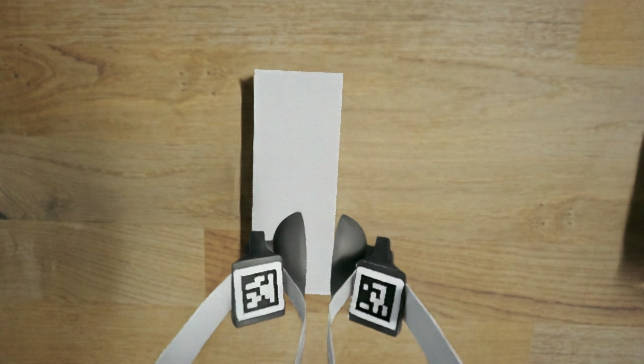

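Emit:
execute_actions:
  actions:
    - {"r1":{"joints":{"gripper_m":0.15,"arm_m":0.432}}}
  cameras: []

Emit:
execute_actions:
  actions:
    - {"r1":{"joints":{"lift_m":0.138}}}
  cameras: []

Emit:
execute_actions:
  actions:
    - {"r1":{"joints":{"gripper_m":0.09}}}
  cameras: []

Emit:
execute_actions:
  actions:
    - {"r1":{"joints":{"gripper_m":-0.089,"lift_m":0.3}}}
  cameras: ["r1_wrist_camera"]

Scene clock: 185.23 s.
r1.base_odometry: x=-0.644 y=+1.067 heading=-0.785 (m, m, rad; r1's odometry frame)
r1.turned_by_wheels: +0.000 (rad since the last result)
r1.turned_by_imu: +0.000 (rad since the last result)
r1.base_tilt: forward=+0.3 right=-0.4 (deg)
r1.lidar_m: 2.04 1.80 1.32 1.27 1.31 1.78 2.70 1.18 1.29 1.24 0.70 2.13
r1.head_depth_mm: 1118 906 781 1626 1428 1274 1147 / 1112 904 777 1625 1427 1273 1155 / 1111 899 775 1643 1397 1267 1156 / 1103 898 772 1647 1396 1263 1154 / 1103 894 768 1602 1417 1262 1138 / 1097 891 767 1601 1416 1259 1136 / 1098 887 782 1601 1363 1260 1136
r1.base_status: not commanded
r1.joint_positions: lift_m=+0.300 arm_m=+0.432 wrist_yaw_rad=+0.000 wrist_pitch_rad=-1.567 wrist_roll_rad=+1.568 gripper_m=+0.150 head_pan_rad=-1.577 head_tilt_rad=-0.890
r1.joint_status: all done
r1.motor_effort: left_wheel=+1(1) right_wheel=-1(0) lift_m=+35(34) arm_m=+3(5) wrist_yaw_rad=+0(0) wrist_pitch_rad=-2(1) wrist_roll_rad=+1(1) gripper_m=-1(87) head_pan_rad=+3(3) head_tilt_rad=-3(3) (%)
r1.hand_pose: x=-0.0215 y=-0.5532 z=+0.1823 quat_wxyz=(+0.001, +0.001, -0.708, -0.706) (m; r1's base frame)
r1.wrist_depth_mm: 320 323 323 318 319 309 312 / 333 331 326 296 325 319 318 / 340 338 337 301 332 330 332 / 348 349 342 311 344 337 341 / 356 352 351 320 348 347 343 / 370 363 366 324 355 - 351 / 385 374 370 370 368 371 363
r2.base_odometry: x=+0.566 y=+0.565 heading=+2.095 (m, m, rad; r2's odometry frame)
r2.turned_by_wheels: +0.000 (rad since the last result)
r2.turned_by_imu: +0.000 (rad since the last result)
r2.base_tilt: forward=+0.9 right=+0.1 (deg)
r2.lidar_m: 2.31 2.45 2.15 2.10 2.21 2.51 2.45 1.04 0.80 0.78 0.82 1.18
r2.head_depth_mm: 3187 3387 3558 3485 879 727 939 / 3160 3332 3508 3673 883 730 947 / 3203 3442 3530 3707 885 733 949 / 3204 3417 3551 3743 895 736 952 / 3179 3370 3511 3745 899 738 960 / 3192 3423 3532 3724 905 743 958 / 3230 3461 3584 3850 907 746 963
r2.base_status: not commanded
r2.joint_positions: lift_m=+0.280 arm_m=+0.000 wrist_yaw_rad=+2.916 wrist_pitch_rad=-0.336 wrist_roll_rad=+0.011 gripper_m=+0.037 head_pan_rad=-1.563 head_tilt_rad=-0.297
r2.joint_status: not commanded
r2.motor_effort: left_wheel=+2(2) right_wheel=-2(2) lift_m=+22(22) arm_m=+0(0) wrist_yaw_rad=+1(1) wrist_pitch_rad=+8(8) wrist_roll_rad=+1(0) gripper_m=-1(2) head_pan_rad=-3(3) head_tilt_rad=-2(1) (%)
r2.hand_pose: x=+0.0310 y=+0.0831 z=+0.3116 quat_wxyz=(+0.197, +0.710, +0.038, +0.676) (m; r2's base frame)
r2.wrist_depth_mm: - - - - - - - / - - - - - - - / - - - - - - - / 872 - 873 912 846 847 870 / 684 - 710 670 681 659 652 / 570 556 - 535 - 544 542 / 474 480 - 479 459 472 462
r3.base_odometry: x=+1.604 y=+0.191 heading=+2.880 (m, m, rad; r3's odometry frame)
r3.turned_by_wheels: +0.000 (rad since the last result)
r3.turned_by_imu: +0.001 (rad since the last result)
r3.base_tilt: forward=-0.5 right=-0.8 (deg)
r3.lidar_m: 2.21 2.32 1.05 1.57 1.26 2.64 2.57 1.32 0.99 0.96 1.01 1.39
r3.head_depth_mm: 3414 3579 3806 3847 956 1110 1204 / 3449 3592 3778 - 965 1112 1202 / 3480 3643 3941 3116 976 1113 1205 / 3451 - - - 988 1126 1213 / 3426 3671 3912 - 997 1116 1217 / 3447 3647 3829 - 1005 1130 1223 / 3468 3641 1037 1017 1016 1128 1226
r3.base_status: not commanded
r3.joint_positions: lift_m=+0.280 arm_m=-0.003 wrist_yaw_rad=+2.927 wrist_pitch_rad=-0.512 wrist_roll_rad=+0.019 gripper_m=+0.037 head_pan_rad=-1.563 head_tilt_rad=-0.297
r3.joint_status: not commanded
r3.motor_effort: left_wheel=-2(1) right_wheel=+2(0) lift_m=+14(14) arm_m=+0(0) wrist_yaw_rad=+0(1) wrist_pitch_rad=+4(3) wrist_roll_rad=+0(1) gripper_m=+0(1) head_pan_rad=-2(2) head_tilt_rad=-2(2) (%)
r3.hand_pose: x=+0.0238 y=+0.0643 z=+0.2725 quat_wxyz=(+0.252, +0.705, +0.103, +0.655) (m; r3's base frame)
r3.wrist_depth_mm: - - - - - - - / 829 - 877 888 944 949 985 / 682 - 716 719 749 753 773 / 574 - 606 605 619 620 629 / 492 502 - 528 526 524 538 / - - - 447 458 464 467 / - - - 404 405 410 412
pictures: none
No camera images: the call's "cameras" was empty. Leave "cameras" out to get every camera's image.

Scene clock: 187.53 s.
r1.base_odometry: x=-0.644 y=+1.067 heading=-0.785 (m, m, rad; r1's odometry frame)
r1.turned_by_wheels: +0.000 (rad since the last result)
r1.turned_by_imu: +0.000 (rad since the last result)
r1.base_tilt: forward=+0.4 right=-0.4 (deg)
r1.lidar_m: 2.04 1.80 1.32 1.27 1.31 1.78 2.69 1.18 1.29 1.24 0.70 2.13
r1.head_depth_mm: 1119 907 778 1622 1431 1272 1147 / 1119 905 776 1620 1425 1269 1147 / 1110 897 773 1617 1422 1272 1157 / 1104 895 770 1619 1409 1262 1158 / 1103 893 770 1603 1412 1262 1137 / 1097 891 766 1596 1415 1259 1138 / 1094 887 783 1598 1364 1264 1133
r1.base_status: not commanded
r1.joint_positions: lift_m=+0.138 arm_m=+0.432 wrist_yaw_rad=+0.000 wrist_pitch_rad=-1.567 wrist_roll_rad=+1.568 gripper_m=+0.150 head_pan_rad=-1.577 head_tilt_rad=-0.890
r1.joint_status: all done
r1.motor_effort: left_wheel=+2(1) right_wheel=-1(0) lift_m=+28(27) arm_m=+4(3) wrist_yaw_rad=+0(0) wrist_pitch_rad=-1(1) wrist_roll_rad=+1(1) gripper_m=+0(0) head_pan_rad=+3(3) head_tilt_rad=-4(4) (%)
r1.hand_pose: x=-0.0215 y=-0.5532 z=+0.0205 quat_wxyz=(+0.001, +0.001, -0.708, -0.706) (m; r1's base frame)
r1.wrist_depth_mm: 167 168 138 136 164 164 162 / 172 172 141 139 167 168 166 / 177 176 144 142 171 172 171 / 181 181 147 146 177 176 175 / 185 185 151 150 180 180 181 / 191 191 156 154 185 - 184 / 198 197 160 157 191 192 190
r2.base_odometry: x=+0.566 y=+0.565 heading=+2.095 (m, m, rad; r2's odometry frame)
r2.turned_by_wheels: +0.000 (rad since the last result)
r2.turned_by_imu: +0.000 (rad since the last result)
r2.base_tilt: forward=+0.8 right=+0.0 (deg)
r2.lidar_m: 2.31 2.45 2.15 2.10 2.22 2.51 2.46 1.04 0.80 0.78 0.82 1.17
r2.head_depth_mm: 3185 3395 3543 3476 878 727 943 / 3209 3355 3520 3720 882 729 946 / 3243 3372 3499 3784 890 733 950 / 3215 3374 3550 3814 891 735 955 / 3263 3391 3521 3777 901 740 954 / 3237 3426 3615 3771 905 743 961 / 3280 3475 3653 3824 909 748 962
r2.base_status: not commanded
r2.joint_positions: lift_m=+0.280 arm_m=+0.000 wrist_yaw_rad=+2.916 wrist_pitch_rad=-0.336 wrist_roll_rad=+0.011 gripper_m=+0.037 head_pan_rad=-1.563 head_tilt_rad=-0.297
r2.joint_status: not commanded
r2.motor_effort: left_wheel=+2(2) right_wheel=-2(2) lift_m=+22(23) arm_m=+0(0) wrist_yaw_rad=+0(1) wrist_pitch_rad=+8(8) wrist_roll_rad=+0(0) gripper_m=+0(1) head_pan_rad=-3(3) head_tilt_rad=-2(2) (%)
r2.hand_pose: x=+0.0310 y=+0.0831 z=+0.3116 quat_wxyz=(+0.197, +0.710, +0.038, +0.676) (m; r2's base frame)
r2.wrist_depth_mm: - - - - - - - / - - - - - - - / - - - - - - - / 880 - 883 890 864 856 839 / 675 - 705 682 685 658 664 / 568 562 - 546 - 547 536 / 466 485 - 483 470 465 458
r3.base_odometry: x=+1.604 y=+0.191 heading=+2.880 (m, m, rad; r3's odometry frame)
r3.turned_by_wheels: +0.000 (rad since the last result)
r3.turned_by_imu: +0.000 (rad since the last result)
r3.base_tilt: forward=-0.4 right=-0.8 (deg)
r3.lidar_m: 2.21 2.32 1.05 1.57 1.27 2.64 2.57 1.32 0.99 0.97 1.01 1.39
r3.head_depth_mm: 3481 3639 3886 3935 952 1106 1198 / 3414 3577 3852 3925 968 1110 1206 / 3408 3606 3966 3052 972 1112 1214 / 3450 - 3971 - 990 1122 1210 / 3447 3686 3902 - 1001 1125 1225 / 3448 3675 3973 - 1008 1121 1216 / 3473 3644 1038 1018 1028 1130 1223
r3.base_status: not commanded
r3.joint_positions: lift_m=+0.280 arm_m=-0.003 wrist_yaw_rad=+2.927 wrist_pitch_rad=-0.512 wrist_roll_rad=+0.019 gripper_m=+0.037 head_pan_rad=-1.563 head_tilt_rad=-0.297
r3.joint_status: not commanded
r3.motor_effort: left_wheel=-3(2) right_wheel=+1(1) lift_m=+14(14) arm_m=+0(0) wrist_yaw_rad=+1(0) wrist_pitch_rad=+4(4) wrist_roll_rad=+0(0) gripper_m=+0(1) head_pan_rad=-3(3) head_tilt_rad=-2(2) (%)
r3.hand_pose: x=+0.0238 y=+0.0643 z=+0.2725 quat_wxyz=(+0.252, +0.705, +0.103, +0.655) (m; r3's base frame)
r3.wrist_depth_mm: - - - - - - - / 823 - 895 914 935 957 970 / 688 - 722 729 746 736 751 / 578 - 595 608 609 614 623 / 494 500 - 535 527 530 537 / - - - 442 462 466 468 / - - - 399 398 416 413
pictures: none
No camera images: the call's "cameras" was empty. Leave "cameras" out to get every camera's image.

Scene clock: 188.63 s.
r1.base_odometry: x=-0.644 y=+1.067 heading=-0.785 (m, m, rad; r1's odometry frame)
r1.turned_by_wheels: +0.000 (rad since the last result)
r1.turned_by_imu: +0.000 (rad since the last result)
r1.base_tilt: forward=+0.4 right=-0.5 (deg)
r1.lidar_m: 2.04 1.81 1.33 1.27 1.31 1.78 2.70 1.18 1.29 1.24 0.70 2.13
r1.head_depth_mm: 1120 906 778 1630 1422 1270 1148 / 1116 904 775 1616 1426 1272 1144 / 1114 898 774 1626 1419 1269 1160 / 1109 898 770 1621 1409 1265 1158 / 1103 892 769 1604 1420 1263 1139 / 1096 891 767 1607 1411 1260 1139 / 1094 887 784 1604 1361 1261 1133
r1.base_status: not commanded
r1.joint_positions: lift_m=+0.138 arm_m=+0.432 wrist_yaw_rad=+0.000 wrist_pitch_rad=-1.563 wrist_roll_rad=+1.568 gripper_m=+0.090 head_pan_rad=-1.577 head_tilt_rad=-0.890
r1.joint_status: all done
r1.motor_effort: left_wheel=+1(1) right_wheel=-1(0) lift_m=+28(28) arm_m=+3(4) wrist_yaw_rad=+0(0) wrist_pitch_rad=-3(4) wrist_roll_rad=+1(0) gripper_m=-1(89) head_pan_rad=+3(3) head_tilt_rad=-4(4) (%)
r1.hand_pose: x=-0.0215 y=-0.5543 z=+0.0204 quat_wxyz=(+0.001, +0.001, -0.710, -0.705) (m; r1's base frame)
r1.wrist_depth_mm: 168 167 165 136 164 164 163 / 173 172 140 138 166 168 166 / 177 177 144 142 170 172 169 / 182 181 147 146 175 176 174 / 185 184 151 150 180 179 179 / 192 191 154 154 154 183 184 / 197 197 160 158 190 189 190
r2.base_odometry: x=+0.566 y=+0.565 heading=+2.095 (m, m, rad; r2's odometry frame)
r2.turned_by_wheels: +0.000 (rad since the last result)
r2.turned_by_imu: +0.000 (rad since the last result)
r2.base_tilt: forward=+0.7 right=+0.1 (deg)
r2.lidar_m: 2.32 2.45 2.15 2.10 2.22 2.51 2.45 1.05 0.80 0.78 0.82 1.18
r2.head_depth_mm: 3208 3353 3534 3495 879 725 942 / 3233 3344 3486 3737 883 729 944 / 3216 3364 3540 3738 886 732 946 / 3230 3398 3552 3773 894 735 952 / 3219 3326 3464 3747 898 739 957 / 3265 3407 3582 3790 900 744 957 / 3286 3405 3613 3777 912 746 963
r2.base_status: not commanded
r2.joint_positions: lift_m=+0.280 arm_m=+0.000 wrist_yaw_rad=+2.916 wrist_pitch_rad=-0.336 wrist_roll_rad=+0.011 gripper_m=+0.037 head_pan_rad=-1.563 head_tilt_rad=-0.297
r2.joint_status: not commanded
r2.motor_effort: left_wheel=+2(2) right_wheel=-2(2) lift_m=+22(22) arm_m=+0(0) wrist_yaw_rad=+1(1) wrist_pitch_rad=+8(8) wrist_roll_rad=+1(0) gripper_m=+2(0) head_pan_rad=-3(3) head_tilt_rad=-2(2) (%)
r2.hand_pose: x=+0.0310 y=+0.0831 z=+0.3116 quat_wxyz=(+0.197, +0.710, +0.038, +0.676) (m; r2's base frame)
r2.wrist_depth_mm: - - - - - - - / - - - - - - - / - - - - - - - / 918 - 902 883 865 864 870 / 700 - 697 670 695 668 671 / 565 557 - 547 - 535 539 / 471 490 - 480 468 467 464
r3.base_odometry: x=+1.604 y=+0.191 heading=+2.880 (m, m, rad; r3's odometry frame)
r3.turned_by_wheels: +0.000 (rad since the last result)
r3.turned_by_imu: +0.000 (rad since the last result)
r3.base_tilt: forward=-0.3 right=-0.7 (deg)
r3.lidar_m: 2.21 2.31 1.05 1.56 1.27 2.64 2.57 1.32 0.99 0.97 1.01 1.39
r3.head_depth_mm: 3408 3637 3903 3899 949 1114 1195 / 3448 3616 3865 3984 962 1111 1205 / 3413 3619 3926 3111 972 1119 1205 / 3456 - - - 988 1119 1215 / 3471 3712 3985 - 1002 1120 1218 / 3472 3687 3880 - 1007 1125 1218 / 3451 3591 1037 1015 1020 1135 1223
r3.base_status: not commanded
r3.joint_positions: lift_m=+0.280 arm_m=-0.003 wrist_yaw_rad=+2.927 wrist_pitch_rad=-0.512 wrist_roll_rad=+0.019 gripper_m=+0.037 head_pan_rad=-1.563 head_tilt_rad=-0.297
r3.joint_status: not commanded
r3.motor_effort: left_wheel=-2(2) right_wheel=+2(1) lift_m=+14(14) arm_m=-1(1) wrist_yaw_rad=+1(1) wrist_pitch_rad=+4(4) wrist_roll_rad=+0(0) gripper_m=-1(1) head_pan_rad=-3(3) head_tilt_rad=-1(2) (%)
r3.hand_pose: x=+0.0238 y=+0.0643 z=+0.2725 quat_wxyz=(+0.252, +0.705, +0.103, +0.655) (m; r3's base frame)
r3.wrist_depth_mm: - - - - - - - / 826 - 871 910 925 956 972 / 699 - 706 740 744 754 768 / 578 - 598 602 608 618 624 / 501 499 - 529 528 534 535 / - - - 445 461 466 472 / - - - 400 405 407 410
pictures: none
No camera images: the call's "cameras" was empty. Leave "cameras" out to get every camera's image.

Scene clock: 190.93 s.
r1.base_odometry: x=-0.644 y=+1.067 heading=-0.785 (m, m, rad; r1's odometry frame)
r1.turned_by_wheels: +0.000 (rad since the last result)
r1.turned_by_imu: +0.000 (rad since the last result)
r1.base_tilt: forward=+0.4 right=-0.5 (deg)
r1.lidar_m: 2.04 1.81 1.33 1.27 1.32 1.78 2.69 1.18 1.30 1.24 0.70 2.14
r1.head_depth_mm: 1117 908 779 1624 1431 1276 1149 / 1117 906 775 1627 1426 1271 1152 / 1113 898 774 1656 1399 1270 1156 / 1107 895 773 1653 1398 1267 1155 / 1103 894 769 1607 1414 1261 1139 / 1095 890 769 1612 1416 1262 1134 / 1097 889 783 1598 1359 1257 1133
r1.base_status: not commanded
r1.joint_positions: lift_m=+0.300 arm_m=+0.432 wrist_yaw_rad=+0.000 wrist_pitch_rad=-1.567 wrist_roll_rad=+1.568 gripper_m=-0.087 head_pan_rad=-1.577 head_tilt_rad=-0.890
r1.joint_status: all done
r1.motor_effort: left_wheel=+1(1) right_wheel=-1(0) lift_m=+34(37) arm_m=+3(3) wrist_yaw_rad=+0(1) wrist_pitch_rad=-1(4) wrist_roll_rad=+1(1) gripper_m=-41(100) head_pan_rad=+2(3) head_tilt_rad=-3(4) (%)
r1.hand_pose: x=-0.0215 y=-0.5533 z=+0.1823 quat_wxyz=(+0.001, +0.001, -0.708, -0.706) (m; r1's base frame)
r1.wrist_depth_mm: 322 320 314 316 315 308 313 / 330 330 327 297 324 320 323 / 339 343 335 302 330 331 328 / 353 350 340 308 341 338 333 / 360 356 354 315 349 343 346 / 371 365 363 - 357 354 351 / 377 376 368 370 363 371 364
r2.base_odometry: x=+0.566 y=+0.565 heading=+2.095 (m, m, rad; r2's odometry frame)
r2.turned_by_wheels: +0.000 (rad since the last result)
r2.turned_by_imu: +0.000 (rad since the last result)
r2.base_tilt: forward=+0.8 right=+0.0 (deg)
r2.lidar_m: 2.31 2.45 2.15 2.10 2.23 2.52 2.46 1.05 0.80 0.78 0.82 1.18
r2.head_depth_mm: 3162 3402 3579 3464 876 727 939 / 3163 3376 3487 3697 884 730 945 / 3239 3395 3538 3747 887 733 949 / 3201 3405 3525 3719 893 736 953 / 3271 3434 3563 3732 898 736 956 / 3244 3432 3553 3714 903 745 961 / 3244 3459 3622 3752 909 748 959
r2.base_status: not commanded
r2.joint_positions: lift_m=+0.280 arm_m=+0.000 wrist_yaw_rad=+2.916 wrist_pitch_rad=-0.336 wrist_roll_rad=+0.011 gripper_m=+0.037 head_pan_rad=-1.563 head_tilt_rad=-0.297
r2.joint_status: not commanded
r2.motor_effort: left_wheel=+2(2) right_wheel=-2(2) lift_m=+22(23) arm_m=+0(0) wrist_yaw_rad=+1(0) wrist_pitch_rad=+8(8) wrist_roll_rad=+1(0) gripper_m=-1(1) head_pan_rad=-3(3) head_tilt_rad=-1(2) (%)
r2.hand_pose: x=+0.0310 y=+0.0831 z=+0.3116 quat_wxyz=(+0.197, +0.710, +0.038, +0.676) (m; r2's base frame)
r2.wrist_depth_mm: - - - - - - - / - - - - - - - / - - - - - - - / 893 - 872 849 879 859 873 / 679 - 702 667 693 672 666 / 565 561 - 543 - 545 554 / 468 490 - 479 462 453 465
r3.base_odometry: x=+1.604 y=+0.191 heading=+2.880 (m, m, rad; r3's odometry frame)
r3.turned_by_wheels: +0.000 (rad since the last result)
r3.turned_by_imu: +0.000 (rad since the last result)
r3.base_tilt: forward=-0.4 right=-0.7 (deg)
r3.lidar_m: 2.21 2.32 1.05 1.57 1.26 2.63 2.56 1.32 1.00 0.97 1.01 1.39
r3.head_depth_mm: 3433 3575 3918 3955 951 1110 1203 / 3474 3618 3844 - 963 1118 1208 / 3452 3549 3938 3058 976 1124 1213 / 3479 - 3963 - 987 1125 1208 / 3447 3606 3817 - 995 1122 1226 / 3437 3671 3841 - 1008 1121 1216 / 3420 3641 1037 1016 1022 1130 1230
r3.base_status: not commanded
r3.joint_positions: lift_m=+0.280 arm_m=-0.003 wrist_yaw_rad=+2.927 wrist_pitch_rad=-0.512 wrist_roll_rad=+0.019 gripper_m=+0.037 head_pan_rad=-1.563 head_tilt_rad=-0.297
r3.joint_status: not commanded
r3.motor_effort: left_wheel=-3(2) right_wheel=+1(1) lift_m=+14(14) arm_m=+0(0) wrist_yaw_rad=+0(0) wrist_pitch_rad=+4(4) wrist_roll_rad=+0(0) gripper_m=-1(1) head_pan_rad=-3(2) head_tilt_rad=-2(1) (%)
r3.hand_pose: x=+0.0238 y=+0.0643 z=+0.2725 quat_wxyz=(+0.252, +0.705, +0.103, +0.655) (m; r3's base frame)
r3.wrist_depth_mm: - - - - - - - / 825 - 877 905 941 930 962 / 695 - 700 731 753 750 776 / 567 - 602 611 617 631 635 / 501 508 - 541 525 540 545 / - - - 442 467 457 467 / - - - 406 411 406 410
pictures: r1_wrist_camera
camera_calibration (this result's frames):
r1_wrist_camera: T_world_to_cam=[[-0.0464361, 0.998903, -0.0060206, 0.554591], [0.984737, 0.046788, 0.167641, 0.047081], [0.167738, 0.00185587, -0.98583, 0.347352], [0, 0, 0, 1]] pos_world=[-0.0788736, -0.55683, 0.337876]
Images, in order (width x height): r1_wrist_camera 644x364.

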